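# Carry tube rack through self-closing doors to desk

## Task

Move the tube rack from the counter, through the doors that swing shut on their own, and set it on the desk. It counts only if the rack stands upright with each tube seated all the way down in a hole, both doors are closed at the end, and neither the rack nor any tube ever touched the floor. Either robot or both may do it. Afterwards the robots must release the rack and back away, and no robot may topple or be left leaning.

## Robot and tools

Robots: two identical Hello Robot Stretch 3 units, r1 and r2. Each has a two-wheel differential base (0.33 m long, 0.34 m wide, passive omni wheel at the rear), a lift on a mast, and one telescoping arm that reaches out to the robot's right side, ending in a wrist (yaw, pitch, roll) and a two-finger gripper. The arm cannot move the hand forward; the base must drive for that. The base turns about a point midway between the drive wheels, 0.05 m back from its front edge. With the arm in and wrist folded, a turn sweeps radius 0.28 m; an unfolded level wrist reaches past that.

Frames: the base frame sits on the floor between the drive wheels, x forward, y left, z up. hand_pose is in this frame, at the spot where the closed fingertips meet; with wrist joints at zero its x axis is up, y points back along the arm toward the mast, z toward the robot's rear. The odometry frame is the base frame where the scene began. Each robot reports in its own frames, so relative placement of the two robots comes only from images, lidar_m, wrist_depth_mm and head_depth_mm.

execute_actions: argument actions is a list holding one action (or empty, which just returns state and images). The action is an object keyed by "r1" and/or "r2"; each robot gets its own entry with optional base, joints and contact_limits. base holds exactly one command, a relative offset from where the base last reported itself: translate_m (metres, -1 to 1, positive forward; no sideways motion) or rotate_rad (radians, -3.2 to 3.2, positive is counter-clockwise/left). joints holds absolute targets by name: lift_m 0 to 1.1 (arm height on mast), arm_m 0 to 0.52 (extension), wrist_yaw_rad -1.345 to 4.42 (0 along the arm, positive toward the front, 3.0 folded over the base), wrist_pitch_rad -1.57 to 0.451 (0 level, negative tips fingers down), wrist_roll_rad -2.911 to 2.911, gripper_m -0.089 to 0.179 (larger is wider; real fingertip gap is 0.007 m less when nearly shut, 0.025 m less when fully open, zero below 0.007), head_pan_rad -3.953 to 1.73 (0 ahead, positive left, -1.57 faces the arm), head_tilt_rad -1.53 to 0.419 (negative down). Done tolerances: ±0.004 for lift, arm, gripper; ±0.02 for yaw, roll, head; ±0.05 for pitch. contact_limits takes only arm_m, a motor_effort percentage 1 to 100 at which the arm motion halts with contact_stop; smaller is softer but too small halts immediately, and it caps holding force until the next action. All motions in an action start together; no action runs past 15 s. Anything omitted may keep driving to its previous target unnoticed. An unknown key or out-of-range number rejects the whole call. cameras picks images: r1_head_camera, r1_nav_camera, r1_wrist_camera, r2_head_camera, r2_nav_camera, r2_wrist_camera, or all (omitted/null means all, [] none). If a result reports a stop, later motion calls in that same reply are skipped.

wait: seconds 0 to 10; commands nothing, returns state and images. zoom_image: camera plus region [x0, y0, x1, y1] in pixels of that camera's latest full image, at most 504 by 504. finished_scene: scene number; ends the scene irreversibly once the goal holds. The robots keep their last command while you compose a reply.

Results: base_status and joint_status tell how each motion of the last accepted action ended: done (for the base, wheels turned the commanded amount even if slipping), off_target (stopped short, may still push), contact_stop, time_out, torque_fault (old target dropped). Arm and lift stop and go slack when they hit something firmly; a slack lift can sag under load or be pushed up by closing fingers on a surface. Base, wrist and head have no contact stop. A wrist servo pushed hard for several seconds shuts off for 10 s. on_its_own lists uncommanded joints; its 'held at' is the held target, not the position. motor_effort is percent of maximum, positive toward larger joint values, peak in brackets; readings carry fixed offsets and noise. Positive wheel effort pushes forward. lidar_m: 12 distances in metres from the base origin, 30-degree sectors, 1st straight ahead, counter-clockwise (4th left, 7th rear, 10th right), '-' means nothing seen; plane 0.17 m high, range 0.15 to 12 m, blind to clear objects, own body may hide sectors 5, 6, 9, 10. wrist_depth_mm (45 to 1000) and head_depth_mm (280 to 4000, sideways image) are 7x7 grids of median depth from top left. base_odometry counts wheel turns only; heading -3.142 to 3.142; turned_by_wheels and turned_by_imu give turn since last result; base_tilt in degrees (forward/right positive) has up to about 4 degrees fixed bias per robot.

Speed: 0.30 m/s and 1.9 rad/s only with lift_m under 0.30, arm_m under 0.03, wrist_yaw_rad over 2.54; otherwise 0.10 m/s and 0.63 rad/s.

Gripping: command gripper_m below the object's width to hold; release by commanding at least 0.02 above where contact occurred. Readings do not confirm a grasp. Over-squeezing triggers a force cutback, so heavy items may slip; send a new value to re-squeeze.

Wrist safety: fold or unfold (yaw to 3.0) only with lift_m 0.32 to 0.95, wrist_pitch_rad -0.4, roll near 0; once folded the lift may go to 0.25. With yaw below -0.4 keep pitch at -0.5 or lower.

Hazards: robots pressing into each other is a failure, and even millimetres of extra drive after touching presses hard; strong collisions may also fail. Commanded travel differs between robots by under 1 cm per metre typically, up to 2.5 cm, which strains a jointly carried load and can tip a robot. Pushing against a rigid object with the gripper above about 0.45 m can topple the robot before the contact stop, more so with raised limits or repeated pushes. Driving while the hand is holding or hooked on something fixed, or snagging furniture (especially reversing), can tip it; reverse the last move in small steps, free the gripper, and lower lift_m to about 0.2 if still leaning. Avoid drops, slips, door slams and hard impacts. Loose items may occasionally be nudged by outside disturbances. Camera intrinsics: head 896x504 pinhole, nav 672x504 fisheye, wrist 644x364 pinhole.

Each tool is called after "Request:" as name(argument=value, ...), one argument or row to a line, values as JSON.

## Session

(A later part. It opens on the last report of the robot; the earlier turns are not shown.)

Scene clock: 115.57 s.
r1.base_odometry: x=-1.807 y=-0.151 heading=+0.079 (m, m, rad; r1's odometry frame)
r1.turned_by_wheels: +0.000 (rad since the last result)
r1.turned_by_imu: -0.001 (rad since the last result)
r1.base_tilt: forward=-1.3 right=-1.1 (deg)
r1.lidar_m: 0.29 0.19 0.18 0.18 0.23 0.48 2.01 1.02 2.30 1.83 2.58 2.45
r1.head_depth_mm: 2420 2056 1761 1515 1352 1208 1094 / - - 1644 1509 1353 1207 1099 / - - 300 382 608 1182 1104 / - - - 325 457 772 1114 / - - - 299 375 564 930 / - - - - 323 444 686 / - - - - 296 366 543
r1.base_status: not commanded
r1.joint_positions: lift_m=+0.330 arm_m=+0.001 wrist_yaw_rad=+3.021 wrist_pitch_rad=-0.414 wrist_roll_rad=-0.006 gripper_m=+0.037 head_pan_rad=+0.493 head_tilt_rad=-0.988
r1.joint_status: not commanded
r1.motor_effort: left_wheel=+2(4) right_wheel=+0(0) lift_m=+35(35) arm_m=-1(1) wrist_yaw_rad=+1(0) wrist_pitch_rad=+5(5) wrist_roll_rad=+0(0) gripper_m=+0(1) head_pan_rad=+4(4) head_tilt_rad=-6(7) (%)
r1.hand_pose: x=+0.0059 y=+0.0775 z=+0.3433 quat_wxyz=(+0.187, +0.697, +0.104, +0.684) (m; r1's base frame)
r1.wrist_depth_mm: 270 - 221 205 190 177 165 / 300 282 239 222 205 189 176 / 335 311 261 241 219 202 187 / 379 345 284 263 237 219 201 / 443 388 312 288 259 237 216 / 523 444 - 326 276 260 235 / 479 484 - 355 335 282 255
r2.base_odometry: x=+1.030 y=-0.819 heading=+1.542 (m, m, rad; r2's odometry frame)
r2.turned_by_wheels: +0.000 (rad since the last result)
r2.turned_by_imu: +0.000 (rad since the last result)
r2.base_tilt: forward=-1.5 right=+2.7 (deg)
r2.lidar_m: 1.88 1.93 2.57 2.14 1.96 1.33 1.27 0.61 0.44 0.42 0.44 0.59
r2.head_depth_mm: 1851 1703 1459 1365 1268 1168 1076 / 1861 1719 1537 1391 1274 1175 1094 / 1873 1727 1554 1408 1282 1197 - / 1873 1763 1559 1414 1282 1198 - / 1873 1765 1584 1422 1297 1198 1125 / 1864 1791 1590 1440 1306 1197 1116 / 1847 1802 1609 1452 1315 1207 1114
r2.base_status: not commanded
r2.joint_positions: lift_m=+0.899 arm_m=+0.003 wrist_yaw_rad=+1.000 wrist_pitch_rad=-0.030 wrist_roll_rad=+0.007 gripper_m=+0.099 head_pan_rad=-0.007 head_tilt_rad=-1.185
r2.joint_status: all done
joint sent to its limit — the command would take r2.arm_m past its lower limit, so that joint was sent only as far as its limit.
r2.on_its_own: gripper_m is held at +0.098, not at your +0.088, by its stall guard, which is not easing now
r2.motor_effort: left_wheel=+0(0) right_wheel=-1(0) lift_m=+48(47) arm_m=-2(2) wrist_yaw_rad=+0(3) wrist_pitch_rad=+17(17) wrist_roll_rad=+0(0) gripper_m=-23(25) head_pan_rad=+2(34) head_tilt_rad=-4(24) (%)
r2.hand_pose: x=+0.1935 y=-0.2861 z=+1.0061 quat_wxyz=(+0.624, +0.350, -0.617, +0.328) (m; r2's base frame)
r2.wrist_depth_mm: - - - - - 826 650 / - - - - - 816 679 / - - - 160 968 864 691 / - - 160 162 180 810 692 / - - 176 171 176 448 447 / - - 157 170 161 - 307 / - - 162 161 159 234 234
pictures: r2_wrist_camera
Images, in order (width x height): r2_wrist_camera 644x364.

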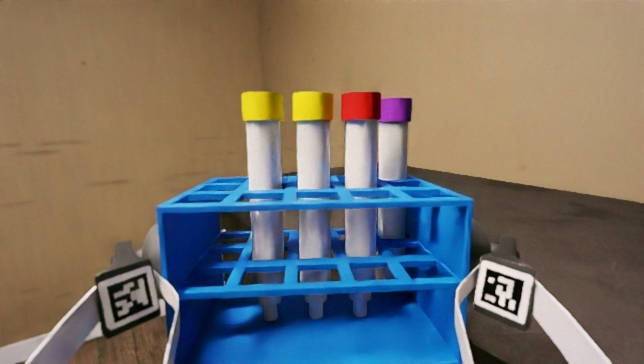

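Request:
execute_actions(
  actions=[
    {"r2":{"base":{"rotate_rad":2.17},"joints":{"wrist_yaw_rad":2.2,"lift_m":0.5}}},
  ],
  cameras=["r2_wrist_camera","r2_head_camera"],
)

Scene clock: 121.33 s.
r1.base_odometry: x=-1.807 y=-0.151 heading=+0.079 (m, m, rad; r1's odometry frame)
r1.turned_by_wheels: +0.000 (rad since the last result)
r1.turned_by_imu: -0.002 (rad since the last result)
r1.base_tilt: forward=-1.2 right=-1.0 (deg)
r1.lidar_m: 0.29 0.19 0.18 0.18 0.23 0.48 2.01 1.02 2.30 1.97 2.58 2.45
r1.head_depth_mm: 2412 2050 1760 1524 1352 1213 1092 / - - 1651 1509 1352 1217 1097 / - - 301 381 609 1182 1103 / - - - 325 457 774 1114 / - - - 299 375 564 929 / - - - - 323 444 686 / - - - - 296 366 543
r1.base_status: not commanded
r1.joint_positions: lift_m=+0.330 arm_m=+0.001 wrist_yaw_rad=+3.021 wrist_pitch_rad=-0.414 wrist_roll_rad=-0.006 gripper_m=+0.037 head_pan_rad=+0.493 head_tilt_rad=-0.988
r1.joint_status: not commanded
r1.motor_effort: left_wheel=+2(2) right_wheel=+0(0) lift_m=+35(35) arm_m=-1(0) wrist_yaw_rad=+0(0) wrist_pitch_rad=+5(5) wrist_roll_rad=+0(1) gripper_m=+1(0) head_pan_rad=+4(3) head_tilt_rad=-6(6) (%)
r1.hand_pose: x=+0.0059 y=+0.0775 z=+0.3433 quat_wxyz=(+0.187, +0.697, +0.104, +0.684) (m; r1's base frame)
r1.wrist_depth_mm: 270 - 221 205 190 177 165 / 299 283 239 223 203 189 176 / 333 309 260 241 221 203 187 / 382 343 285 265 239 218 201 / 438 387 311 289 259 238 216 / 524 445 - 324 276 258 235 / 481 484 - 354 333 282 256
r2.base_odometry: x=+1.030 y=-0.819 heading=-2.572 (m, m, rad; r2's odometry frame)
r2.turned_by_wheels: +2.170 (rad since the last result)
r2.turned_by_imu: +2.201 (rad since the last result)
r2.base_tilt: forward=-1.5 right=+2.6 (deg)
r2.lidar_m: 1.98 1.30 1.27 0.56 0.43 0.42 0.45 0.64 1.88 1.97 2.78 1.97
r2.head_depth_mm: 1849 1698 1531 1387 1265 1168 - / 1802 1718 1538 1390 1272 1201 - / 1933 1733 1546 1402 703 1197 - / 1986 1762 1576 1412 661 1177 - / 2014 1773 1579 1419 1299 1190 1125 / 1999 1783 1585 1429 1313 1197 1121 / 1512 1690 1610 1438 1320 1208 1118
r2.base_status: done
r2.joint_positions: lift_m=+0.501 arm_m=+0.003 wrist_yaw_rad=+2.199 wrist_pitch_rad=-0.031 wrist_roll_rad=+0.007 gripper_m=+0.099 head_pan_rad=-0.007 head_tilt_rad=-1.185
r2.joint_status: all done
r2.on_its_own: gripper_m is held at +0.098, not at your +0.088, by its stall guard, which is not easing now
r2.motor_effort: left_wheel=-3(5) right_wheel=+1(3) lift_m=+16(43) arm_m=-2(3) wrist_yaw_rad=+1(3) wrist_pitch_rad=+17(17) wrist_roll_rad=+1(1) gripper_m=-23(24) head_pan_rad=+2(3) head_tilt_rad=-4(4) (%)
r2.hand_pose: x=+0.1853 y=+0.0020 z=+0.6073 quat_wxyz=(+0.330, +0.637, -0.312, +0.623) (m; r2's base frame)
r2.wrist_depth_mm: - - - - - - - / - - - - - - - / - - - 162 - - - / - - 160 163 181 - - / - - 175 170 177 - - / - - 157 170 161 - - / - - 161 161 161 - -
pictures: r2_head_camera (sideways: a quarter turn clockwise sets it upright), r2_wrist_camera
Images, in order (width x height): r2_head_camera 896x504, r2_wrist_camera 644x364.

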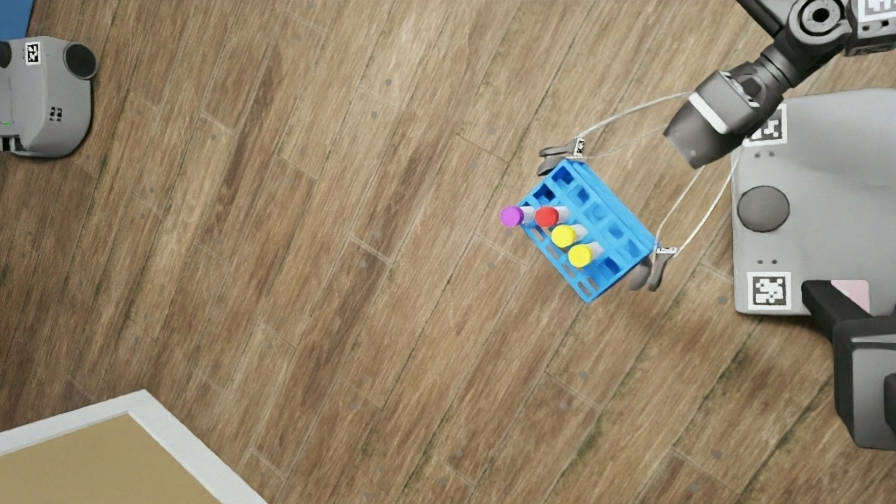

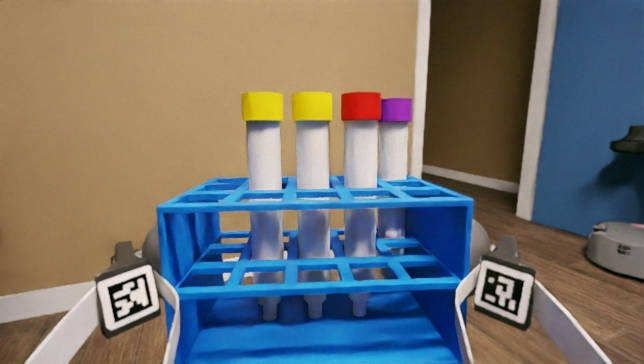

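Request:
execute_actions(
  actions=[
    {"r2":{"joints":{"wrist_yaw_rad":2.57,"lift_m":0.29,"head_tilt_rad":-0.9}}},
  ],
  cameras=["r2_nav_camera","r2_head_camera"],
)

Scene clock: 124.33 s.
r1.base_odometry: x=-1.807 y=-0.151 heading=+0.079 (m, m, rad; r1's odometry frame)
r1.turned_by_wheels: +0.000 (rad since the last result)
r1.turned_by_imu: -0.001 (rad since the last result)
r1.base_tilt: forward=-1.2 right=-1.0 (deg)
r1.lidar_m: 0.29 0.19 0.18 0.18 0.23 0.48 2.01 1.03 2.31 1.97 2.59 2.45
r1.head_depth_mm: 2436 2067 1753 1523 1346 1205 1096 / - - 1655 1507 1358 1207 1098 / - - 301 382 608 1178 1097 / - - - 326 457 774 1118 / - - - 299 375 564 928 / - - - - 323 444 686 / - - - - 295 366 542
r1.base_status: not commanded
r1.joint_positions: lift_m=+0.330 arm_m=+0.001 wrist_yaw_rad=+3.021 wrist_pitch_rad=-0.414 wrist_roll_rad=-0.006 gripper_m=+0.037 head_pan_rad=+0.493 head_tilt_rad=-0.988
r1.joint_status: not commanded
r1.motor_effort: left_wheel=+2(1) right_wheel=+1(1) lift_m=+35(35) arm_m=-1(1) wrist_yaw_rad=+0(0) wrist_pitch_rad=+4(5) wrist_roll_rad=+0(0) gripper_m=-1(0) head_pan_rad=+3(3) head_tilt_rad=-7(7) (%)
r1.hand_pose: x=+0.0059 y=+0.0775 z=+0.3433 quat_wxyz=(+0.187, +0.697, +0.104, +0.684) (m; r1's base frame)
r1.wrist_depth_mm: 270 - 221 206 190 177 165 / 298 282 238 221 204 188 175 / 337 308 261 243 220 203 187 / 380 345 284 264 238 218 201 / 436 386 311 288 259 236 216 / 519 446 - 325 273 259 235 / 482 488 - 353 335 282 254
r2.base_odometry: x=+1.030 y=-0.819 heading=-2.572 (m, m, rad; r2's odometry frame)
r2.turned_by_wheels: +0.000 (rad since the last result)
r2.turned_by_imu: +0.000 (rad since the last result)
r2.base_tilt: forward=-1.4 right=+2.7 (deg)
r2.lidar_m: 1.98 1.31 1.27 0.56 0.43 0.42 0.45 0.64 1.88 1.97 2.79 1.96
r2.head_depth_mm: 1841 2064 2025 1677 1415 1242 1097 / 1837 2130 2000 1693 1433 1246 1098 / 2036 2356 2071 1689 1447 1257 1104 / 2231 2493 2090 1719 1451 1258 1116 / 3050 2755 2134 1734 1466 1267 1125 / 3220 2561 1927 1773 1482 1286 1128 / 1394 1511 1650 1731 1500 1294 1140
r2.base_status: not commanded
r2.joint_positions: lift_m=+0.291 arm_m=+0.003 wrist_yaw_rad=+2.568 wrist_pitch_rad=-0.031 wrist_roll_rad=+0.007 gripper_m=+0.099 head_pan_rad=-0.007 head_tilt_rad=-0.903
r2.joint_status: all done
r2.on_its_own: gripper_m is held at +0.098, not at your +0.088, by its stall guard, which is not easing now
r2.motor_effort: left_wheel=-3(2) right_wheel=+1(1) lift_m=+16(14) arm_m=-2(2) wrist_yaw_rad=+2(4) wrist_pitch_rad=+17(17) wrist_roll_rad=+0(1) gripper_m=-23(23) head_pan_rad=+2(2) head_tilt_rad=+2(16) (%)
r2.hand_pose: x=+0.1172 y=+0.0666 z=+0.3972 quat_wxyz=(+0.210, +0.684, -0.190, +0.673) (m; r2's base frame)
r2.wrist_depth_mm: 579 880 - - - - - / 572 851 - - - - - / 572 822 - 160 - - - / 580 850 159 163 180 - - / 574 711 176 170 175 - - / 572 - 158 170 161 - 865 / 611 676 161 162 160 692 690
pictures: r2_head_camera (sideways: a quarter turn clockwise sets it upright), r2_nav_camera (sideways: a quarter turn counterclockwise sets it upright)
Images, in order (width x height): r2_head_camera 896x504, r2_nav_camera 672x504.

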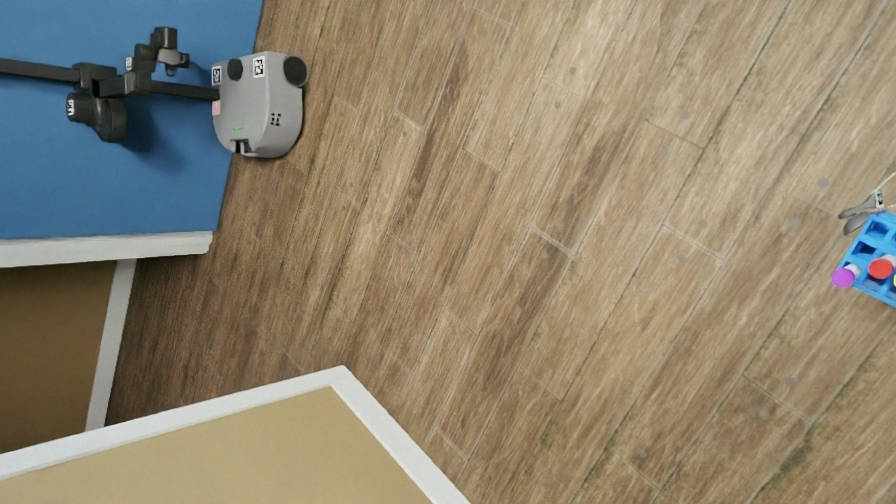

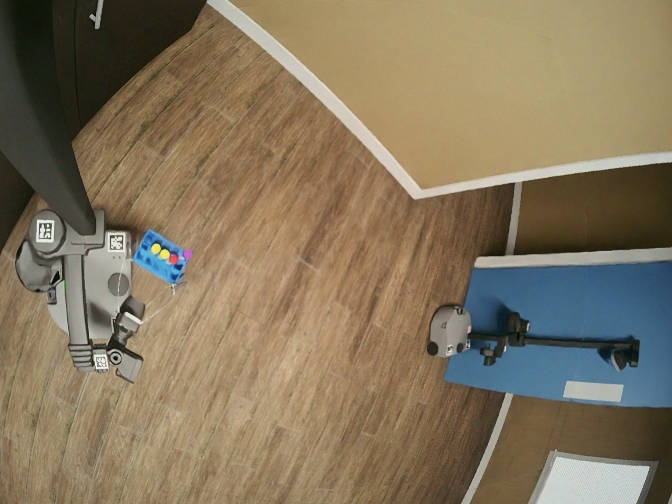

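Request:
execute_actions(
  actions=[
    {"r2":{"base":{"rotate_rad":0.087}}},
  ],
  cameras=[],
)

Request:
execute_actions(
  actions=[
    {"r2":{"base":{"translate_m":1.0}}},
  ],
  cameras=["r2_nav_camera","r2_head_camera","r2_wrist_camera"],
)

Scene clock: 125.83 s.
r1.base_odometry: x=-1.807 y=-0.151 heading=+0.079 (m, m, rad; r1's odometry frame)
r1.turned_by_wheels: +0.000 (rad since the last result)
r1.turned_by_imu: +0.000 (rad since the last result)
r1.base_tilt: forward=-1.3 right=-1.1 (deg)
r1.lidar_m: 0.29 0.19 0.18 0.18 0.23 0.48 2.01 1.03 2.30 1.97 2.59 2.45
r1.head_depth_mm: 2435 2073 1757 1524 1353 1215 1100 / - - 1647 1507 1353 1211 1097 / - - 300 382 610 1180 1099 / - - - 325 457 770 1116 / - - - 299 375 564 929 / - - - - 323 444 686 / - - - - 296 366 543
r1.base_status: not commanded
r1.joint_positions: lift_m=+0.330 arm_m=+0.001 wrist_yaw_rad=+3.021 wrist_pitch_rad=-0.414 wrist_roll_rad=-0.006 gripper_m=+0.037 head_pan_rad=+0.493 head_tilt_rad=-0.988
r1.joint_status: not commanded
r1.motor_effort: left_wheel=+2(3) right_wheel=+0(0) lift_m=+35(35) arm_m=-1(1) wrist_yaw_rad=+0(0) wrist_pitch_rad=+4(5) wrist_roll_rad=+0(0) gripper_m=+1(1) head_pan_rad=+3(3) head_tilt_rad=-5(7) (%)
r1.hand_pose: x=+0.0059 y=+0.0775 z=+0.3433 quat_wxyz=(+0.187, +0.697, +0.104, +0.684) (m; r1's base frame)
r1.wrist_depth_mm: 270 - 222 205 190 177 166 / 298 283 240 221 203 189 176 / 335 309 261 241 220 203 188 / 379 344 283 264 239 220 201 / 439 386 313 289 259 237 216 / 520 440 - 325 274 256 235 / 485 484 - 354 335 283 255
r2.base_odometry: x=+1.030 y=-0.819 heading=-2.485 (m, m, rad; r2's odometry frame)
r2.turned_by_wheels: +0.087 (rad since the last result)
r2.turned_by_imu: +0.088 (rad since the last result)
r2.base_tilt: forward=-1.5 right=+2.6 (deg)
r2.lidar_m: 1.61 1.28 1.27 0.52 0.42 0.42 0.46 0.72 1.88 2.04 3.09 1.96
r2.head_depth_mm: 1820 2072 1969 1671 1414 1235 1097 / 1983 2262 2033 1688 1428 1241 1100 / 2176 2467 2093 1703 1436 1253 1110 / 3019 2684 2109 1731 1459 1266 1111 / 3303 2741 2023 1739 1475 1271 1121 / 1437 1590 1787 1752 1478 1278 1135 / 1303 1416 1579 1696 1493 1293 1141
r2.base_status: done
r2.joint_positions: lift_m=+0.291 arm_m=+0.003 wrist_yaw_rad=+2.569 wrist_pitch_rad=-0.031 wrist_roll_rad=+0.007 gripper_m=+0.099 head_pan_rad=-0.007 head_tilt_rad=-0.902
r2.joint_status: not commanded
r2.on_its_own: gripper_m is held at +0.098, not at your +0.088, by its stall guard, which is not easing now
r2.motor_effort: left_wheel=-2(8) right_wheel=+1(6) lift_m=+16(16) arm_m=-1(1) wrist_yaw_rad=+1(1) wrist_pitch_rad=+17(17) wrist_roll_rad=+1(1) gripper_m=-24(24) head_pan_rad=+2(2) head_tilt_rad=+2(2) (%)
r2.hand_pose: x=+0.1171 y=+0.0666 z=+0.3972 quat_wxyz=(+0.210, +0.684, -0.190, +0.673) (m; r2's base frame)
r2.wrist_depth_mm: 531 737 - - - - - / 524 736 - - - - - / 529 748 - 160 - - - / 531 712 160 163 180 - - / 527 633 176 171 176 - - / 515 - 158 170 161 - 931 / 559 676 160 161 160 697 716
pictures: none
No camera images: the call's "cameras" was empty. Leave "cameras" out to get every camera's image.

Scene clock: 130.90 s.
r1.base_odometry: x=-1.807 y=-0.151 heading=+0.079 (m, m, rad; r1's odometry frame)
r1.turned_by_wheels: +0.000 (rad since the last result)
r1.turned_by_imu: -0.001 (rad since the last result)
r1.base_tilt: forward=-1.3 right=-1.1 (deg)
r1.lidar_m: 0.29 0.19 0.18 0.18 0.23 0.48 2.01 1.02 1.08 2.40 2.59 2.45
r1.head_depth_mm: 2406 2060 1746 1522 1351 1209 1097 / - - 1659 1506 1349 1203 1098 / - - 301 381 609 1180 1100 / - - - 325 459 771 1119 / - - - 299 375 563 928 / - - - - 323 443 685 / - - - - 295 366 543
r1.base_status: not commanded
r1.joint_positions: lift_m=+0.330 arm_m=+0.001 wrist_yaw_rad=+3.021 wrist_pitch_rad=-0.414 wrist_roll_rad=-0.006 gripper_m=+0.037 head_pan_rad=+0.493 head_tilt_rad=-0.988
r1.joint_status: not commanded
r1.motor_effort: left_wheel=+3(4) right_wheel=+0(0) lift_m=+35(35) arm_m=-1(1) wrist_yaw_rad=+0(0) wrist_pitch_rad=+5(5) wrist_roll_rad=+0(0) gripper_m=-1(0) head_pan_rad=+4(3) head_tilt_rad=-6(5) (%)
r1.hand_pose: x=+0.0059 y=+0.0775 z=+0.3433 quat_wxyz=(+0.187, +0.697, +0.104, +0.684) (m; r1's base frame)
r1.wrist_depth_mm: 270 - 220 206 190 177 165 / 299 281 239 222 204 189 176 / 335 310 262 243 220 201 187 / 381 345 283 264 238 219 201 / 442 386 312 288 260 237 217 / 521 442 - 325 273 258 234 / 479 490 - 357 333 282 255
r2.base_odometry: x=+0.238 y=-1.429 heading=-2.485 (m, m, rad; r2's odometry frame)
r2.turned_by_wheels: +0.000 (rad since the last result)
r2.turned_by_imu: +0.002 (rad since the last result)
r2.base_tilt: forward=-1.5 right=+2.7 (deg)
r2.lidar_m: 1.36 0.67 0.66 0.72 1.09 1.20 1.32 2.52 2.48 2.70 1.32 1.09
r2.head_depth_mm: 1130 1278 1473 1631 1389 1232 1098 / 1213 1386 1601 1699 1437 1243 1102 / 1899 2175 1952 1713 1447 1251 1107 / 2102 2415 2118 1729 1456 1269 1114 / 2300 2569 2144 1749 1470 1272 1123 / 2515 2740 2176 1747 1198 1265 1129 / 2763 2860 1988 893 1025 1176 1139
r2.base_status: done
r2.joint_positions: lift_m=+0.291 arm_m=+0.003 wrist_yaw_rad=+2.569 wrist_pitch_rad=-0.031 wrist_roll_rad=+0.007 gripper_m=+0.099 head_pan_rad=-0.007 head_tilt_rad=-0.901
r2.joint_status: not commanded
r2.on_its_own: gripper_m is held at +0.098, not at your +0.088, by its stall guard, which is not easing now
r2.motor_effort: left_wheel=-3(7) right_wheel=+2(5) lift_m=+16(17) arm_m=-2(2) wrist_yaw_rad=+1(1) wrist_pitch_rad=+17(17) wrist_roll_rad=+1(1) gripper_m=-24(23) head_pan_rad=+3(2) head_tilt_rad=+1(1) (%)
r2.hand_pose: x=+0.1170 y=+0.0667 z=+0.3972 quat_wxyz=(+0.210, +0.684, -0.189, +0.673) (m; r2's base frame)
r2.wrist_depth_mm: 686 686 674 660 648 644 - / 728 713 692 673 657 - - / 741 747 726 161 684 - - / 774 766 161 162 180 - - / 825 787 175 170 176 - - / 826 - 158 170 161 - 910 / 715 674 161 160 161 690 708
pictures: r2_head_camera (sideways: a quarter turn clockwise sets it upright), r2_nav_camera (sideways: a quarter turn counterclockwise sets it upright), r2_wrist_camera
Images, in order (width x height): r2_head_camera 896x504, r2_nav_camera 672x504, r2_wrist_camera 644x364.

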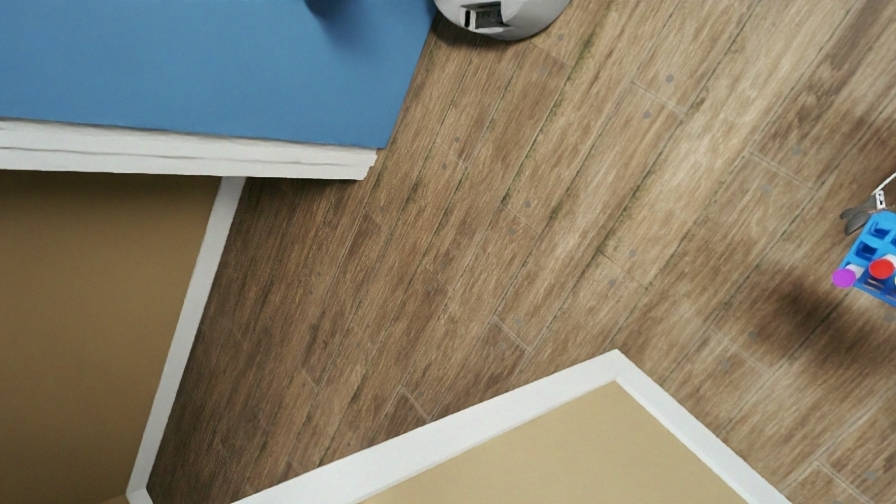

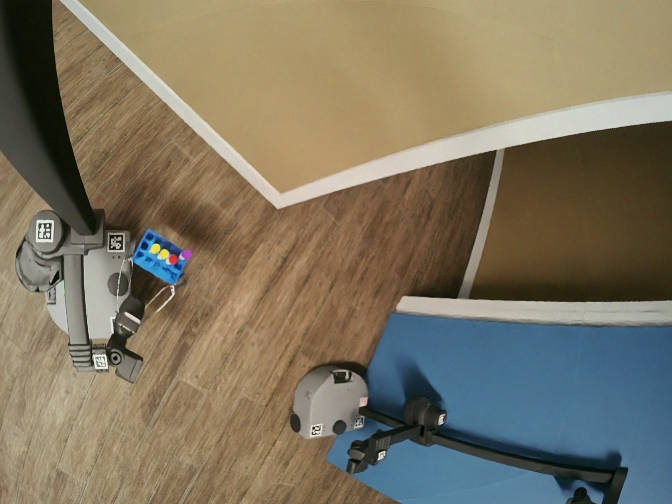

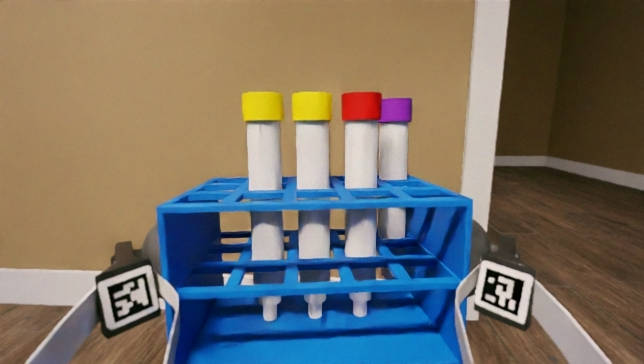

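Request:
execute_actions(
  actions=[
    {"r2":{"base":{"translate_m":0.92},"joints":{"head_tilt_rad":-0.4,"head_pan_rad":0.9}}},
  ],
  cameras=["r2_nav_camera","r2_head_camera"],
)

Scene clock: 136.63 s.
r1.base_odometry: x=-1.807 y=-0.151 heading=+0.079 (m, m, rad; r1's odometry frame)
r1.turned_by_wheels: +0.000 (rad since the last result)
r1.turned_by_imu: -0.002 (rad since the last result)
r1.base_tilt: forward=-1.2 right=-1.1 (deg)
r1.lidar_m: 0.29 0.19 0.18 0.18 0.23 0.48 0.68 1.02 2.31 2.40 2.58 2.45
r1.head_depth_mm: 2436 2080 1753 1520 1348 1207 1099 / - - 1650 1504 1354 1216 1097 / - - 300 381 608 1178 1102 / - - - 326 457 773 1118 / - - - 299 375 563 931 / - - - - 323 444 684 / - - - - 295 366 544
r1.base_status: not commanded
r1.joint_positions: lift_m=+0.330 arm_m=+0.001 wrist_yaw_rad=+3.021 wrist_pitch_rad=-0.414 wrist_roll_rad=-0.006 gripper_m=+0.037 head_pan_rad=+0.493 head_tilt_rad=-0.988
r1.joint_status: not commanded
r1.motor_effort: left_wheel=+2(3) right_wheel=+1(0) lift_m=+35(35) arm_m=-1(1) wrist_yaw_rad=+0(0) wrist_pitch_rad=+5(5) wrist_roll_rad=+0(0) gripper_m=+0(0) head_pan_rad=+3(4) head_tilt_rad=-6(6) (%)
r1.hand_pose: x=+0.0059 y=+0.0775 z=+0.3433 quat_wxyz=(+0.187, +0.697, +0.104, +0.684) (m; r1's base frame)
r1.wrist_depth_mm: 271 - 221 206 191 176 165 / 298 283 238 222 204 189 176 / 336 308 260 241 220 203 188 / 382 344 285 264 238 219 201 / 440 385 312 287 259 234 216 / 518 443 - 325 275 258 234 / 478 479 - 355 333 283 255
r2.base_odometry: x=-0.490 y=-1.991 heading=-2.485 (m, m, rad; r2's odometry frame)
r2.turned_by_wheels: +0.000 (rad since the last result)
r2.turned_by_imu: +0.002 (rad since the last result)
r2.base_tilt: forward=-1.5 right=+2.6 (deg)
r2.lidar_m: 0.61 1.89 2.46 1.21 0.38 0.81 2.11 3.09 3.05 0.65 0.53 0.52
r2.head_depth_mm: 2113 2263 2407 2620 2353 1732 1393 / 2119 2248 2411 2598 2389 1772 1403 / 2119 2255 2412 2587 2405 1775 1417 / 2090 2254 2447 2640 2438 1796 1426 / 2121 2262 2396 2616 2468 1812 1430 / 2125 2255 2400 2598 2505 1824 1448 / 2125 2275 2387 2524 2398 1853 1446
r2.base_status: done
r2.joint_positions: lift_m=+0.291 arm_m=+0.003 wrist_yaw_rad=+2.569 wrist_pitch_rad=-0.031 wrist_roll_rad=+0.007 gripper_m=+0.099 head_pan_rad=+0.893 head_tilt_rad=-0.408
r2.joint_status: all done
r2.on_its_own: gripper_m is held at +0.098, not at your +0.088, by its stall guard, which is not easing now
r2.motor_effort: left_wheel=-1(5) right_wheel=+1(6) lift_m=+17(16) arm_m=-1(2) wrist_yaw_rad=+1(2) wrist_pitch_rad=+17(17) wrist_roll_rad=+1(1) gripper_m=-24(23) head_pan_rad=+3(33) head_tilt_rad=+4(23) (%)
r2.hand_pose: x=+0.1170 y=+0.0667 z=+0.3972 quat_wxyz=(+0.210, +0.684, -0.189, +0.673) (m; r2's base frame)
r2.wrist_depth_mm: - - - - - - - / - - - - - - - / - - - 161 - - - / - - 161 162 180 - - / - - 175 170 176 - - / 937 - 158 171 161 - 930 / 705 674 161 161 160 698 678
pictures: r2_head_camera (sideways: a quarter turn clockwise sets it upright), r2_nav_camera (sideways: a quarter turn counterclockwise sets it upright)
Images, in order (width x height): r2_head_camera 896x504, r2_nav_camera 672x504.

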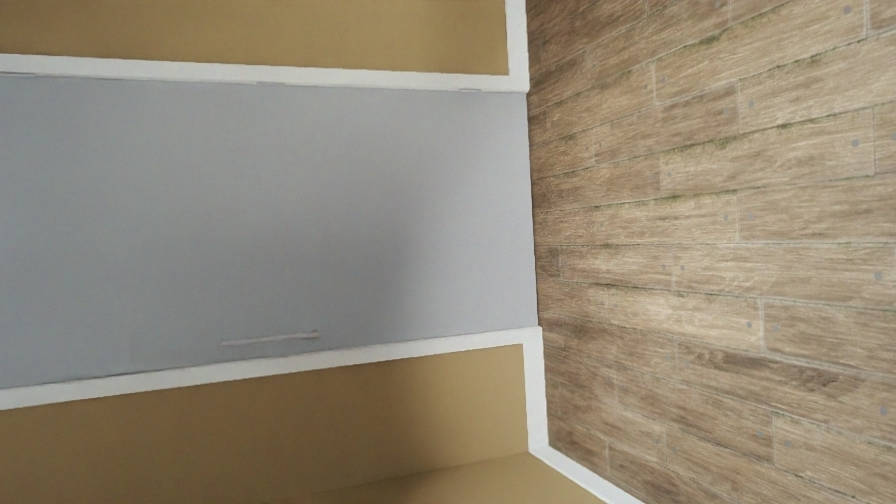

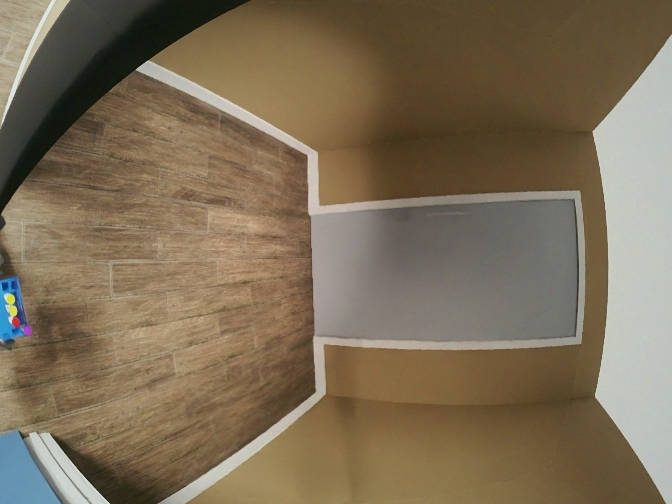

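Request:
execute_actions(
  actions=[
    {"r2":{"base":{"rotate_rad":0.36},"joints":{"head_pan_rad":0,"head_tilt_rad":-0.9}},"r1":{"base":{"translate_m":-0.1},"joints":{"head_pan_rad":0.3,"head_tilt_rad":-1.2}}},
  ],
  cameras=[],
)

Request:
execute_actions(
  actions=[
    {"r2":{"base":{"translate_m":1.0}}},
  ],
  cameras=["r2_nav_camera","r1_nav_camera"],
)

Scene clock: 140.10 s.
r1.base_odometry: x=-1.906 y=-0.158 heading=+0.079 (m, m, rad; r1's odometry frame)
r1.turned_by_wheels: +0.000 (rad since the last result)
r1.turned_by_imu: -0.002 (rad since the last result)
r1.base_tilt: forward=-1.2 right=-1.1 (deg)
r1.lidar_m: 0.26 0.18 0.18 0.18 0.24 0.58 0.58 0.70 2.01 2.35 2.69 2.54
r1.head_depth_mm: 1781 1633 1484 1371 1266 1173 1096 / 304 417 1472 1372 1269 1192 - / - 326 456 772 1254 1192 - / - 296 367 538 1000 1211 - / - - 316 418 654 1085 - / - - 291 342 485 760 - / - - - 303 386 577 -
r1.base_status: done
r1.joint_positions: lift_m=+0.330 arm_m=+0.001 wrist_yaw_rad=+3.021 wrist_pitch_rad=-0.414 wrist_roll_rad=-0.006 gripper_m=+0.037 head_pan_rad=+0.307 head_tilt_rad=-1.185
r1.joint_status: all done
r1.motor_effort: left_wheel=+1(2) right_wheel=+1(4) lift_m=+35(35) arm_m=+0(1) wrist_yaw_rad=+1(1) wrist_pitch_rad=+5(5) wrist_roll_rad=+0(0) gripper_m=-1(1) head_pan_rad=-3(15) head_tilt_rad=-8(26) (%)
r1.hand_pose: x=+0.0059 y=+0.0775 z=+0.3433 quat_wxyz=(+0.187, +0.697, +0.104, +0.684) (m; r1's base frame)
r1.wrist_depth_mm: 295 - 227 209 189 174 160 / 331 308 248 225 203 184 170 / 374 333 270 245 219 198 181 / 430 368 293 267 236 212 192 / 512 424 319 294 253 229 206 / 545 481 - 329 268 250 223 / 481 498 - 359 329 274 241
r2.base_odometry: x=-0.490 y=-1.991 heading=-2.125 (m, m, rad; r2's odometry frame)
r2.turned_by_wheels: +0.360 (rad since the last result)
r2.turned_by_imu: +0.364 (rad since the last result)
r2.base_tilt: forward=-1.5 right=+2.6 (deg)
r2.lidar_m: 1.57 2.45 1.40 0.38 0.38 1.98 2.71 3.04 0.58 0.54 0.51 0.57
r2.head_depth_mm: 1310 1452 1629 1697 1434 1226 1095 / 1468 1662 1909 1714 1440 1247 1101 / 1686 1943 2062 1716 1454 1256 1114 / 1992 2360 2142 1753 1476 1267 1117 / 2339 2585 2159 1769 1484 1279 1123 / 2251 2537 2211 1774 1496 1289 1127 / 2133 2366 2229 1818 1511 1303 1138
r2.base_status: done
r2.joint_positions: lift_m=+0.291 arm_m=+0.003 wrist_yaw_rad=+2.569 wrist_pitch_rad=-0.031 wrist_roll_rad=+0.007 gripper_m=+0.099 head_pan_rad=+0.007 head_tilt_rad=-0.889
r2.joint_status: all done
r2.on_its_own: gripper_m is held at +0.098, not at your +0.088, by its stall guard, which is not easing now
r2.motor_effort: left_wheel=-3(9) right_wheel=+1(7) lift_m=+17(16) arm_m=-2(2) wrist_yaw_rad=+2(2) wrist_pitch_rad=+17(17) wrist_roll_rad=+1(0) gripper_m=-23(23) head_pan_rad=-3(31) head_tilt_rad=-3(20) (%)
r2.hand_pose: x=+0.1170 y=+0.0667 z=+0.3972 quat_wxyz=(+0.210, +0.684, -0.189, +0.673) (m; r2's base frame)
r2.wrist_depth_mm: 357 - - - - - - / 362 - - - - - - / 367 - - 161 - - - / 372 - 160 161 181 - - / 371 - 176 170 176 - - / 362 - 159 170 160 - 939 / 358 633 160 160 160 684 689
pictures: none
No camera images: the call's "cameras" was empty. Leave "cameras" out to get every camera's image.

Scene clock: 145.17 s.
r1.base_odometry: x=-1.906 y=-0.158 heading=+0.079 (m, m, rad; r1's odometry frame)
r1.turned_by_wheels: +0.000 (rad since the last result)
r1.turned_by_imu: -0.001 (rad since the last result)
r1.base_tilt: forward=-1.2 right=-1.1 (deg)
r1.lidar_m: 0.26 0.18 0.18 0.18 0.24 0.58 1.94 0.93 2.01 2.35 2.69 2.54
r1.head_depth_mm: 1781 1633 1490 1367 1263 1179 1098 / 304 417 1478 1379 1267 1196 - / - 326 457 771 1256 1198 - / - 295 368 538 1003 1206 - / - - 316 418 653 1083 - / - - 292 342 485 760 - / - - - 303 385 576 -
r1.base_status: not commanded
r1.joint_positions: lift_m=+0.330 arm_m=+0.001 wrist_yaw_rad=+3.021 wrist_pitch_rad=-0.414 wrist_roll_rad=-0.006 gripper_m=+0.037 head_pan_rad=+0.307 head_tilt_rad=-1.185
r1.joint_status: not commanded
r1.motor_effort: left_wheel=+1(1) right_wheel=+1(1) lift_m=+35(35) arm_m=-1(1) wrist_yaw_rad=+0(1) wrist_pitch_rad=+4(4) wrist_roll_rad=+0(0) gripper_m=-1(1) head_pan_rad=-2(3) head_tilt_rad=-8(8) (%)
r1.hand_pose: x=+0.0059 y=+0.0775 z=+0.3433 quat_wxyz=(+0.187, +0.697, +0.104, +0.684) (m; r1's base frame)
r1.wrist_depth_mm: 297 - 228 208 189 174 160 / 331 306 249 224 202 186 170 / 375 335 269 244 218 197 181 / 428 366 295 266 237 213 192 / 513 427 322 294 254 229 207 / 550 486 - 330 268 250 224 / 479 498 - 358 330 273 242
r2.base_odometry: x=-1.017 y=-2.841 heading=-2.125 (m, m, rad; r2's odometry frame)
r2.turned_by_wheels: +0.000 (rad since the last result)
r2.turned_by_imu: +0.002 (rad since the last result)
r2.base_tilt: forward=-1.6 right=+2.7 (deg)
r2.lidar_m: 0.85 1.60 1.66 1.55 1.49 1.09 3.43 0.61 0.64 0.65 0.62 0.63
r2.head_depth_mm: 688 764 860 982 1150 1219 1097 / 775 874 1006 1176 1360 1251 1110 / 890 1023 1207 1458 1453 1263 1112 / 1045 1235 1507 1690 1471 1270 1111 / 1269 1555 1914 1747 1472 1281 1127 / 1438 1628 1886 1778 1479 1289 1135 / 1371 1546 1753 1808 1504 1290 1146
r2.base_status: done
r2.joint_positions: lift_m=+0.291 arm_m=+0.003 wrist_yaw_rad=+2.569 wrist_pitch_rad=-0.031 wrist_roll_rad=+0.007 gripper_m=+0.099 head_pan_rad=+0.007 head_tilt_rad=-0.890
r2.joint_status: not commanded
r2.on_its_own: gripper_m is held at +0.098, not at your +0.088, by its stall guard, which is not easing now
r2.motor_effort: left_wheel=-2(8) right_wheel=+1(5) lift_m=+16(17) arm_m=-2(3) wrist_yaw_rad=+2(1) wrist_pitch_rad=+17(17) wrist_roll_rad=+0(1) gripper_m=-24(24) head_pan_rad=-3(3) head_tilt_rad=-3(4) (%)
r2.hand_pose: x=+0.1170 y=+0.0667 z=+0.3972 quat_wxyz=(+0.210, +0.684, -0.189, +0.673) (m; r2's base frame)
r2.wrist_depth_mm: - - - - - - - / - - - - - - - / - - - 161 - - - / - - 160 162 180 - - / - - 176 170 176 - - / 906 - 158 168 161 - 910 / 703 669 162 160 159 698 679
pictures: r1_nav_camera (sideways: a quarter turn counterclockwise sets it upright), r2_nav_camera (sideways: a quarter turn counterclockwise sets it upright)
Images, in order (width x height): r1_nav_camera 672x504, r2_nav_camera 672x504.

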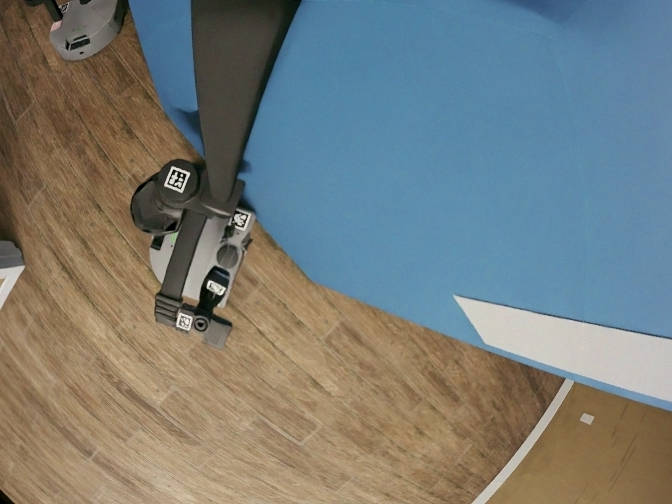

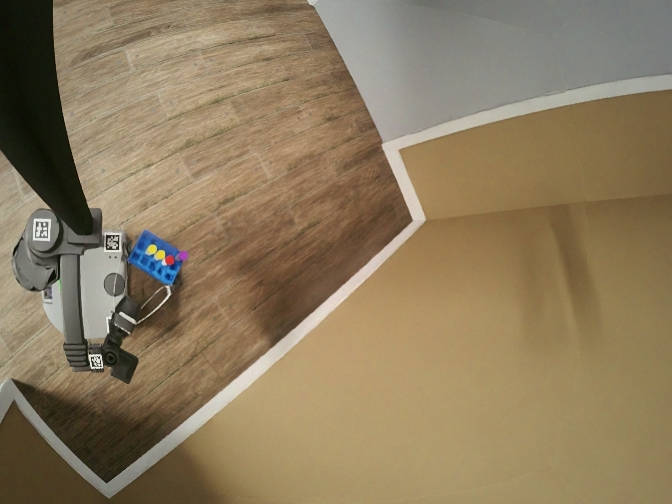

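Request:
execute_actions(
  actions=[
    {"r1":{"base":{"translate_m":-0.35}}},
  ],
  cameras=[],
)

Request:
execute_actions(
  actions=[
    {"r1":{"base":{"translate_m":-0.1}}},
  ],
  cameras=[],
)

Request:
execute_actions(
  actions=[
    {"r1":{"base":{"translate_m":-0.08}}},
  ],
  cameras=[],
)

Request:
execute_actions(
  actions=[
    {"r1":{"base":{"translate_m":-0.08}}},
  ],
  cameras=["r1_nav_camera"],
)

Scene clock: 150.43 s.
r1.base_odometry: x=-2.255 y=-0.186 heading=+0.079 (m, m, rad; r1's odometry frame)
r1.turned_by_wheels: +0.000 (rad since the last result)
r1.turned_by_imu: -0.004 (rad since the last result)
r1.base_tilt: forward=-1.3 right=-1.1 (deg)
r1.lidar_m: 0.15 - 0.15 0.18 0.44 1.06 1.71 0.62 0.99 2.17 3.01 0.20
r1.head_depth_mm: - - - 364 963 1179 1100 / - - - 344 743 1192 - / - - - 327 609 1196 - / - - - 313 514 1198 - / - - - - 445 1002 - / - - - - 392 1019 - / - - - - 362 944 -
r1.base_status: done
r1.joint_positions: lift_m=+0.330 arm_m=+0.001 wrist_yaw_rad=+3.021 wrist_pitch_rad=-0.414 wrist_roll_rad=-0.006 gripper_m=+0.037 head_pan_rad=+0.307 head_tilt_rad=-1.186
r1.joint_status: not commanded
r1.motor_effort: left_wheel=+5(7) right_wheel=+0(2) lift_m=+35(35) arm_m=+0(1) wrist_yaw_rad=+0(0) wrist_pitch_rad=+5(5) wrist_roll_rad=+0(0) gripper_m=+0(0) head_pan_rad=-2(2) head_tilt_rad=-8(8) (%)
r1.hand_pose: x=+0.0059 y=+0.0775 z=+0.3433 quat_wxyz=(+0.187, +0.697, +0.104, +0.684) (m; r1's base frame)
r1.wrist_depth_mm: - - 328 241 183 148 124 / - - 354 259 194 154 128 / 777 - 392 279 204 162 134 / 734 819 429 303 217 169 139 / 658 659 483 324 226 177 144 / 552 563 - 360 223 187 151 / 477 495 - 400 294 196 158
r2.base_odometry: x=-1.017 y=-2.841 heading=-2.125 (m, m, rad; r2's odometry frame)
r2.turned_by_wheels: +0.000 (rad since the last result)
r2.turned_by_imu: +0.000 (rad since the last result)
r2.base_tilt: forward=-1.6 right=+2.7 (deg)
r2.lidar_m: 0.85 1.60 1.66 1.55 1.49 1.09 1.07 0.62 0.65 0.65 0.62 0.63
r2.head_depth_mm: 688 765 862 984 1149 1215 1095 / 776 872 1004 1170 1359 1252 1099 / 890 1025 1209 1464 1454 1265 1107 / 1041 1233 1504 1693 1474 1268 1120 / 1257 1550 1921 1758 1481 1283 1126 / 1445 1639 1881 1770 1493 1288 1124 / 1371 1533 1740 1790 1507 1298 1136
r2.base_status: not commanded
r2.joint_positions: lift_m=+0.291 arm_m=+0.003 wrist_yaw_rad=+2.569 wrist_pitch_rad=-0.031 wrist_roll_rad=+0.007 gripper_m=+0.099 head_pan_rad=+0.007 head_tilt_rad=-0.890
r2.joint_status: not commanded
r2.on_its_own: gripper_m is held at +0.098, not at your +0.088, by its stall guard, which is not easing now
r2.motor_effort: left_wheel=-2(2) right_wheel=+1(1) lift_m=+16(17) arm_m=-3(2) wrist_yaw_rad=+2(1) wrist_pitch_rad=+17(17) wrist_roll_rad=+1(1) gripper_m=-23(24) head_pan_rad=-3(2) head_tilt_rad=-2(2) (%)
r2.hand_pose: x=+0.1170 y=+0.0667 z=+0.3972 quat_wxyz=(+0.210, +0.684, -0.189, +0.673) (m; r2's base frame)
r2.wrist_depth_mm: - - - - - - - / - - - - - - - / - - - 161 - - - / - - 161 161 181 - - / - - 175 170 176 - - / 912 - 158 170 161 - 895 / 687 668 161 161 160 689 680
pictures: none
No camera images: the call's "cameras" was empty. Leave "cameras" out to get every camera's image.

Scene clock: 153.90 s.
r1.base_odometry: x=-2.355 y=-0.194 heading=+0.079 (m, m, rad; r1's odometry frame)
r1.turned_by_wheels: +0.000 (rad since the last result)
r1.turned_by_imu: +0.026 (rad since the last result)
r1.base_tilt: forward=-1.3 right=-1.0 (deg)
r1.lidar_m: - - 0.15 0.19 1.01 0.98 1.59 0.54 0.75 2.13 0.17 0.15
r1.head_depth_mm: - - - - 342 1142 1103 / - - - - 332 1115 - / - - - - 346 1165 - / - - - - 367 856 - / - - - - 387 975 - / - - - - 376 1179 - / - - - - 400 1176 -
r1.base_status: done
r1.joint_positions: lift_m=+0.330 arm_m=+0.001 wrist_yaw_rad=+3.021 wrist_pitch_rad=-0.415 wrist_roll_rad=-0.006 gripper_m=+0.037 head_pan_rad=+0.306 head_tilt_rad=-1.188
r1.joint_status: not commanded
r1.motor_effort: left_wheel=+6(38) right_wheel=+1(5) lift_m=+34(35) arm_m=-1(1) wrist_yaw_rad=+0(0) wrist_pitch_rad=+5(5) wrist_roll_rad=+1(1) gripper_m=+0(0) head_pan_rad=-2(3) head_tilt_rad=-7(7) (%)
r1.hand_pose: x=+0.0059 y=+0.0775 z=+0.3432 quat_wxyz=(+0.187, +0.697, +0.104, +0.684) (m; r1's base frame)
r1.wrist_depth_mm: - - 512 304 176 124 95 / - - 545 323 183 127 97 / 699 830 592 349 189 130 99 / 677 773 664 376 198 134 101 / 659 660 689 390 194 137 103 / 553 560 - 428 184 142 106 / 484 496 - 474 256 144 108
r2.base_odometry: x=-1.017 y=-2.841 heading=-2.125 (m, m, rad; r2's odometry frame)
r2.turned_by_wheels: +0.000 (rad since the last result)
r2.turned_by_imu: +0.000 (rad since the last result)
r2.base_tilt: forward=-1.6 right=+2.8 (deg)
r2.lidar_m: 0.85 1.60 1.65 1.55 1.49 1.09 0.86 0.61 0.64 0.65 0.62 0.63
r2.head_depth_mm: 690 765 863 987 1157 1224 1097 / 773 878 999 1174 1368 1242 1104 / 887 1023 1203 1468 1460 1257 1115 / 1042 1225 1509 1701 1464 1267 1118 / 1254 1554 1915 1766 1481 1286 1129 / 1436 1636 1872 1772 1499 1285 1132 / 1377 1540 1747 1793 1508 1303 1138
r2.base_status: not commanded
r2.joint_positions: lift_m=+0.291 arm_m=+0.003 wrist_yaw_rad=+2.569 wrist_pitch_rad=-0.031 wrist_roll_rad=+0.007 gripper_m=+0.099 head_pan_rad=+0.007 head_tilt_rad=-0.890
r2.joint_status: not commanded
r2.on_its_own: gripper_m is held at +0.098, not at your +0.088, by its stall guard, which is not easing now
r2.motor_effort: left_wheel=-2(2) right_wheel=+1(1) lift_m=+17(16) arm_m=-2(2) wrist_yaw_rad=+0(2) wrist_pitch_rad=+17(17) wrist_roll_rad=+1(1) gripper_m=-24(23) head_pan_rad=-3(2) head_tilt_rad=-3(2) (%)
r2.hand_pose: x=+0.1170 y=+0.0667 z=+0.3972 quat_wxyz=(+0.210, +0.684, -0.189, +0.673) (m; r2's base frame)
r2.wrist_depth_mm: - - - - - - - / - - - - - - - / - - - 162 - - - / - - 159 162 180 - - / - - 176 170 176 - - / 926 - 158 171 162 - 923 / 705 669 161 161 159 689 688
pictures: none
No camera images: the call's "cameras" was empty. Leave "cameras" out to get every camera's image.

Scene clock: 156.37 s.
r1.base_odometry: x=-2.435 y=-0.200 heading=+0.079 (m, m, rad; r1's odometry frame)
r1.turned_by_wheels: +0.000 (rad since the last result)
r1.turned_by_imu: -0.029 (rad since the last result)
r1.base_tilt: forward=-1.3 right=-1.1 (deg)
r1.lidar_m: - - 0.15 0.21 0.92 0.92 1.58 0.48 0.48 0.21 0.15 -
r1.head_depth_mm: - - - - - 482 1105 / - - - - - 502 - / - - - - - 471 - / - - - - - 464 - / - - - - - 1030 - / - - - - 468 1199 - / - - - - 731 1195 -
r1.base_status: done
r1.joint_positions: lift_m=+0.330 arm_m=+0.001 wrist_yaw_rad=+3.022 wrist_pitch_rad=-0.416 wrist_roll_rad=-0.005 gripper_m=+0.037 head_pan_rad=+0.306 head_tilt_rad=-1.200
r1.joint_status: not commanded
r1.motor_effort: left_wheel=+1(18) right_wheel=+3(21) lift_m=+29(34) arm_m=+0(1) wrist_yaw_rad=-1(14) wrist_pitch_rad=+5(5) wrist_roll_rad=+0(1) gripper_m=+0(1) head_pan_rad=-2(2) head_tilt_rad=+0(7) (%)
r1.hand_pose: x=+0.0055 y=+0.0775 z=+0.3432 quat_wxyz=(+0.187, +0.697, +0.105, +0.684) (m; r1's base frame)
r1.wrist_depth_mm: - - - 482 172 100 71 / - - - 519 173 100 71 / 691 717 - 555 175 101 71 / 650 731 833 605 176 101 71 / 664 666 710 636 161 102 72 / 555 562 - 536 147 102 72 / 480 492 - 509 217 102 72
r2.base_odometry: x=-1.017 y=-2.841 heading=-2.125 (m, m, rad; r2's odometry frame)
r2.turned_by_wheels: +0.000 (rad since the last result)
r2.turned_by_imu: +0.000 (rad since the last result)
r2.base_tilt: forward=-1.6 right=+2.7 (deg)
r2.lidar_m: 0.85 1.60 1.66 1.55 1.48 1.09 0.81 0.61 0.64 0.65 0.62 0.64
r2.head_depth_mm: 686 763 859 989 1158 1226 1099 / 775 875 1005 1174 1371 1247 1103 / 890 1024 1201 1457 1457 1256 1113 / 1037 1228 1505 1686 1470 1269 1112 / 1255 1549 1913 1754 1484 1286 1126 / 1442 1632 1869 1788 1493 1291 1134 / 1372 1549 1741 1809 1501 1305 1146
r2.base_status: not commanded
r2.joint_positions: lift_m=+0.291 arm_m=+0.003 wrist_yaw_rad=+2.569 wrist_pitch_rad=-0.031 wrist_roll_rad=+0.007 gripper_m=+0.099 head_pan_rad=+0.007 head_tilt_rad=-0.890
r2.joint_status: not commanded
r2.on_its_own: gripper_m is held at +0.098, not at your +0.088, by its stall guard, which is not easing now
r2.motor_effort: left_wheel=-3(3) right_wheel=+1(1) lift_m=+17(17) arm_m=-2(2) wrist_yaw_rad=+1(1) wrist_pitch_rad=+17(17) wrist_roll_rad=+0(1) gripper_m=-24(24) head_pan_rad=-2(3) head_tilt_rad=-3(2) (%)
r2.hand_pose: x=+0.1170 y=+0.0667 z=+0.3972 quat_wxyz=(+0.210, +0.684, -0.189, +0.673) (m; r2's base frame)
r2.wrist_depth_mm: - - - - - - - / - - - - - - - / - - - 162 - - - / - - 160 162 181 - - / - - 176 170 177 - - / 925 - 159 170 162 - 905 / 726 673 161 160 160 698 686
pictures: none
No camera images: the call's "cameras" was empty. Leave "cameras" out to get every camera's image.

Scene clock: 159.30 s.
r1.base_odometry: x=-2.514 y=-0.207 heading=+0.079 (m, m, rad; r1's odometry frame)
r1.turned_by_wheels: +0.000 (rad since the last result)
r1.turned_by_imu: -0.006 (rad since the last result)
r1.base_tilt: forward=-1.2 right=-1.1 (deg)
r1.lidar_m: - - 0.15 0.50 0.87 2.42 1.53 0.44 0.42 0.19 0.15 -
r1.head_depth_mm: - - - - - 400 1091 / - - - - - 436 - / - - - - - 517 - / - - - - 356 823 - / - - - - 456 1207 - / - - - - 669 1199 - / - - - - 1182 1194 -
r1.base_status: done
r1.joint_positions: lift_m=+0.330 arm_m=+0.001 wrist_yaw_rad=+3.021 wrist_pitch_rad=-0.416 wrist_roll_rad=-0.005 gripper_m=+0.037 head_pan_rad=+0.306 head_tilt_rad=-1.197
r1.joint_status: not commanded
r1.motor_effort: left_wheel=+2(5) right_wheel=+2(20) lift_m=+29(29) arm_m=+0(0) wrist_yaw_rad=-1(1) wrist_pitch_rad=+5(5) wrist_roll_rad=+0(1) gripper_m=-1(0) head_pan_rad=-2(2) head_tilt_rad=+0(1) (%)
r1.hand_pose: x=+0.0057 y=+0.0775 z=+0.3432 quat_wxyz=(+0.187, +0.697, +0.105, +0.684) (m; r1's base frame)
r1.wrist_depth_mm: - - - - 321 151 99 / - - - - 309 148 98 / 691 699 - - 303 146 97 / 620 661 838 764 292 144 96 / 645 671 709 690 252 142 95 / 555 562 - 580 216 140 94 / 479 498 - 514 341 138 93
r2.base_odometry: x=-1.017 y=-2.841 heading=-2.125 (m, m, rad; r2's odometry frame)
r2.turned_by_wheels: +0.000 (rad since the last result)
r2.turned_by_imu: +0.000 (rad since the last result)
r2.base_tilt: forward=-1.4 right=+2.7 (deg)
r2.lidar_m: 0.85 1.60 1.66 1.55 1.49 1.09 0.76 0.61 0.64 0.65 0.62 0.63
r2.head_depth_mm: 688 762 860 985 1154 1220 1096 / 774 875 1003 1184 1363 1246 1099 / 890 1020 1207 1465 1445 1260 1109 / 1044 1230 1507 1712 1470 1278 1117 / 1255 1540 1927 1756 1483 1284 1124 / 1440 1634 1872 1773 1483 1280 1134 / 1368 1535 1754 1801 1507 1301 1138
r2.base_status: not commanded
r2.joint_positions: lift_m=+0.291 arm_m=+0.003 wrist_yaw_rad=+2.569 wrist_pitch_rad=-0.031 wrist_roll_rad=+0.007 gripper_m=+0.099 head_pan_rad=+0.007 head_tilt_rad=-0.890
r2.joint_status: not commanded
r2.on_its_own: gripper_m is held at +0.098, not at your +0.088, by its stall guard, which is not easing now
r2.motor_effort: left_wheel=-2(3) right_wheel=+1(1) lift_m=+17(17) arm_m=-2(2) wrist_yaw_rad=+1(1) wrist_pitch_rad=+17(17) wrist_roll_rad=+1(1) gripper_m=-24(24) head_pan_rad=-3(3) head_tilt_rad=-2(2) (%)
r2.hand_pose: x=+0.1170 y=+0.0667 z=+0.3972 quat_wxyz=(+0.210, +0.684, -0.189, +0.673) (m; r2's base frame)
r2.wrist_depth_mm: - - - - - - - / - - - - - - - / - - - 162 - - - / - - 160 161 179 - - / - - 175 170 176 - - / 933 - 158 170 161 - 913 / 720 691 161 161 160 706 692
pictures: r1_nav_camera (sideways: a quarter turn counterclockwise sets it upright)
Images, in order (width x height): r1_nav_camera 672x504.

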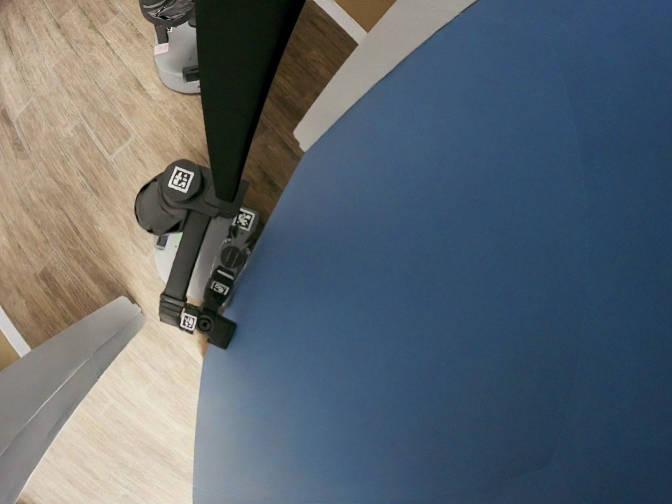

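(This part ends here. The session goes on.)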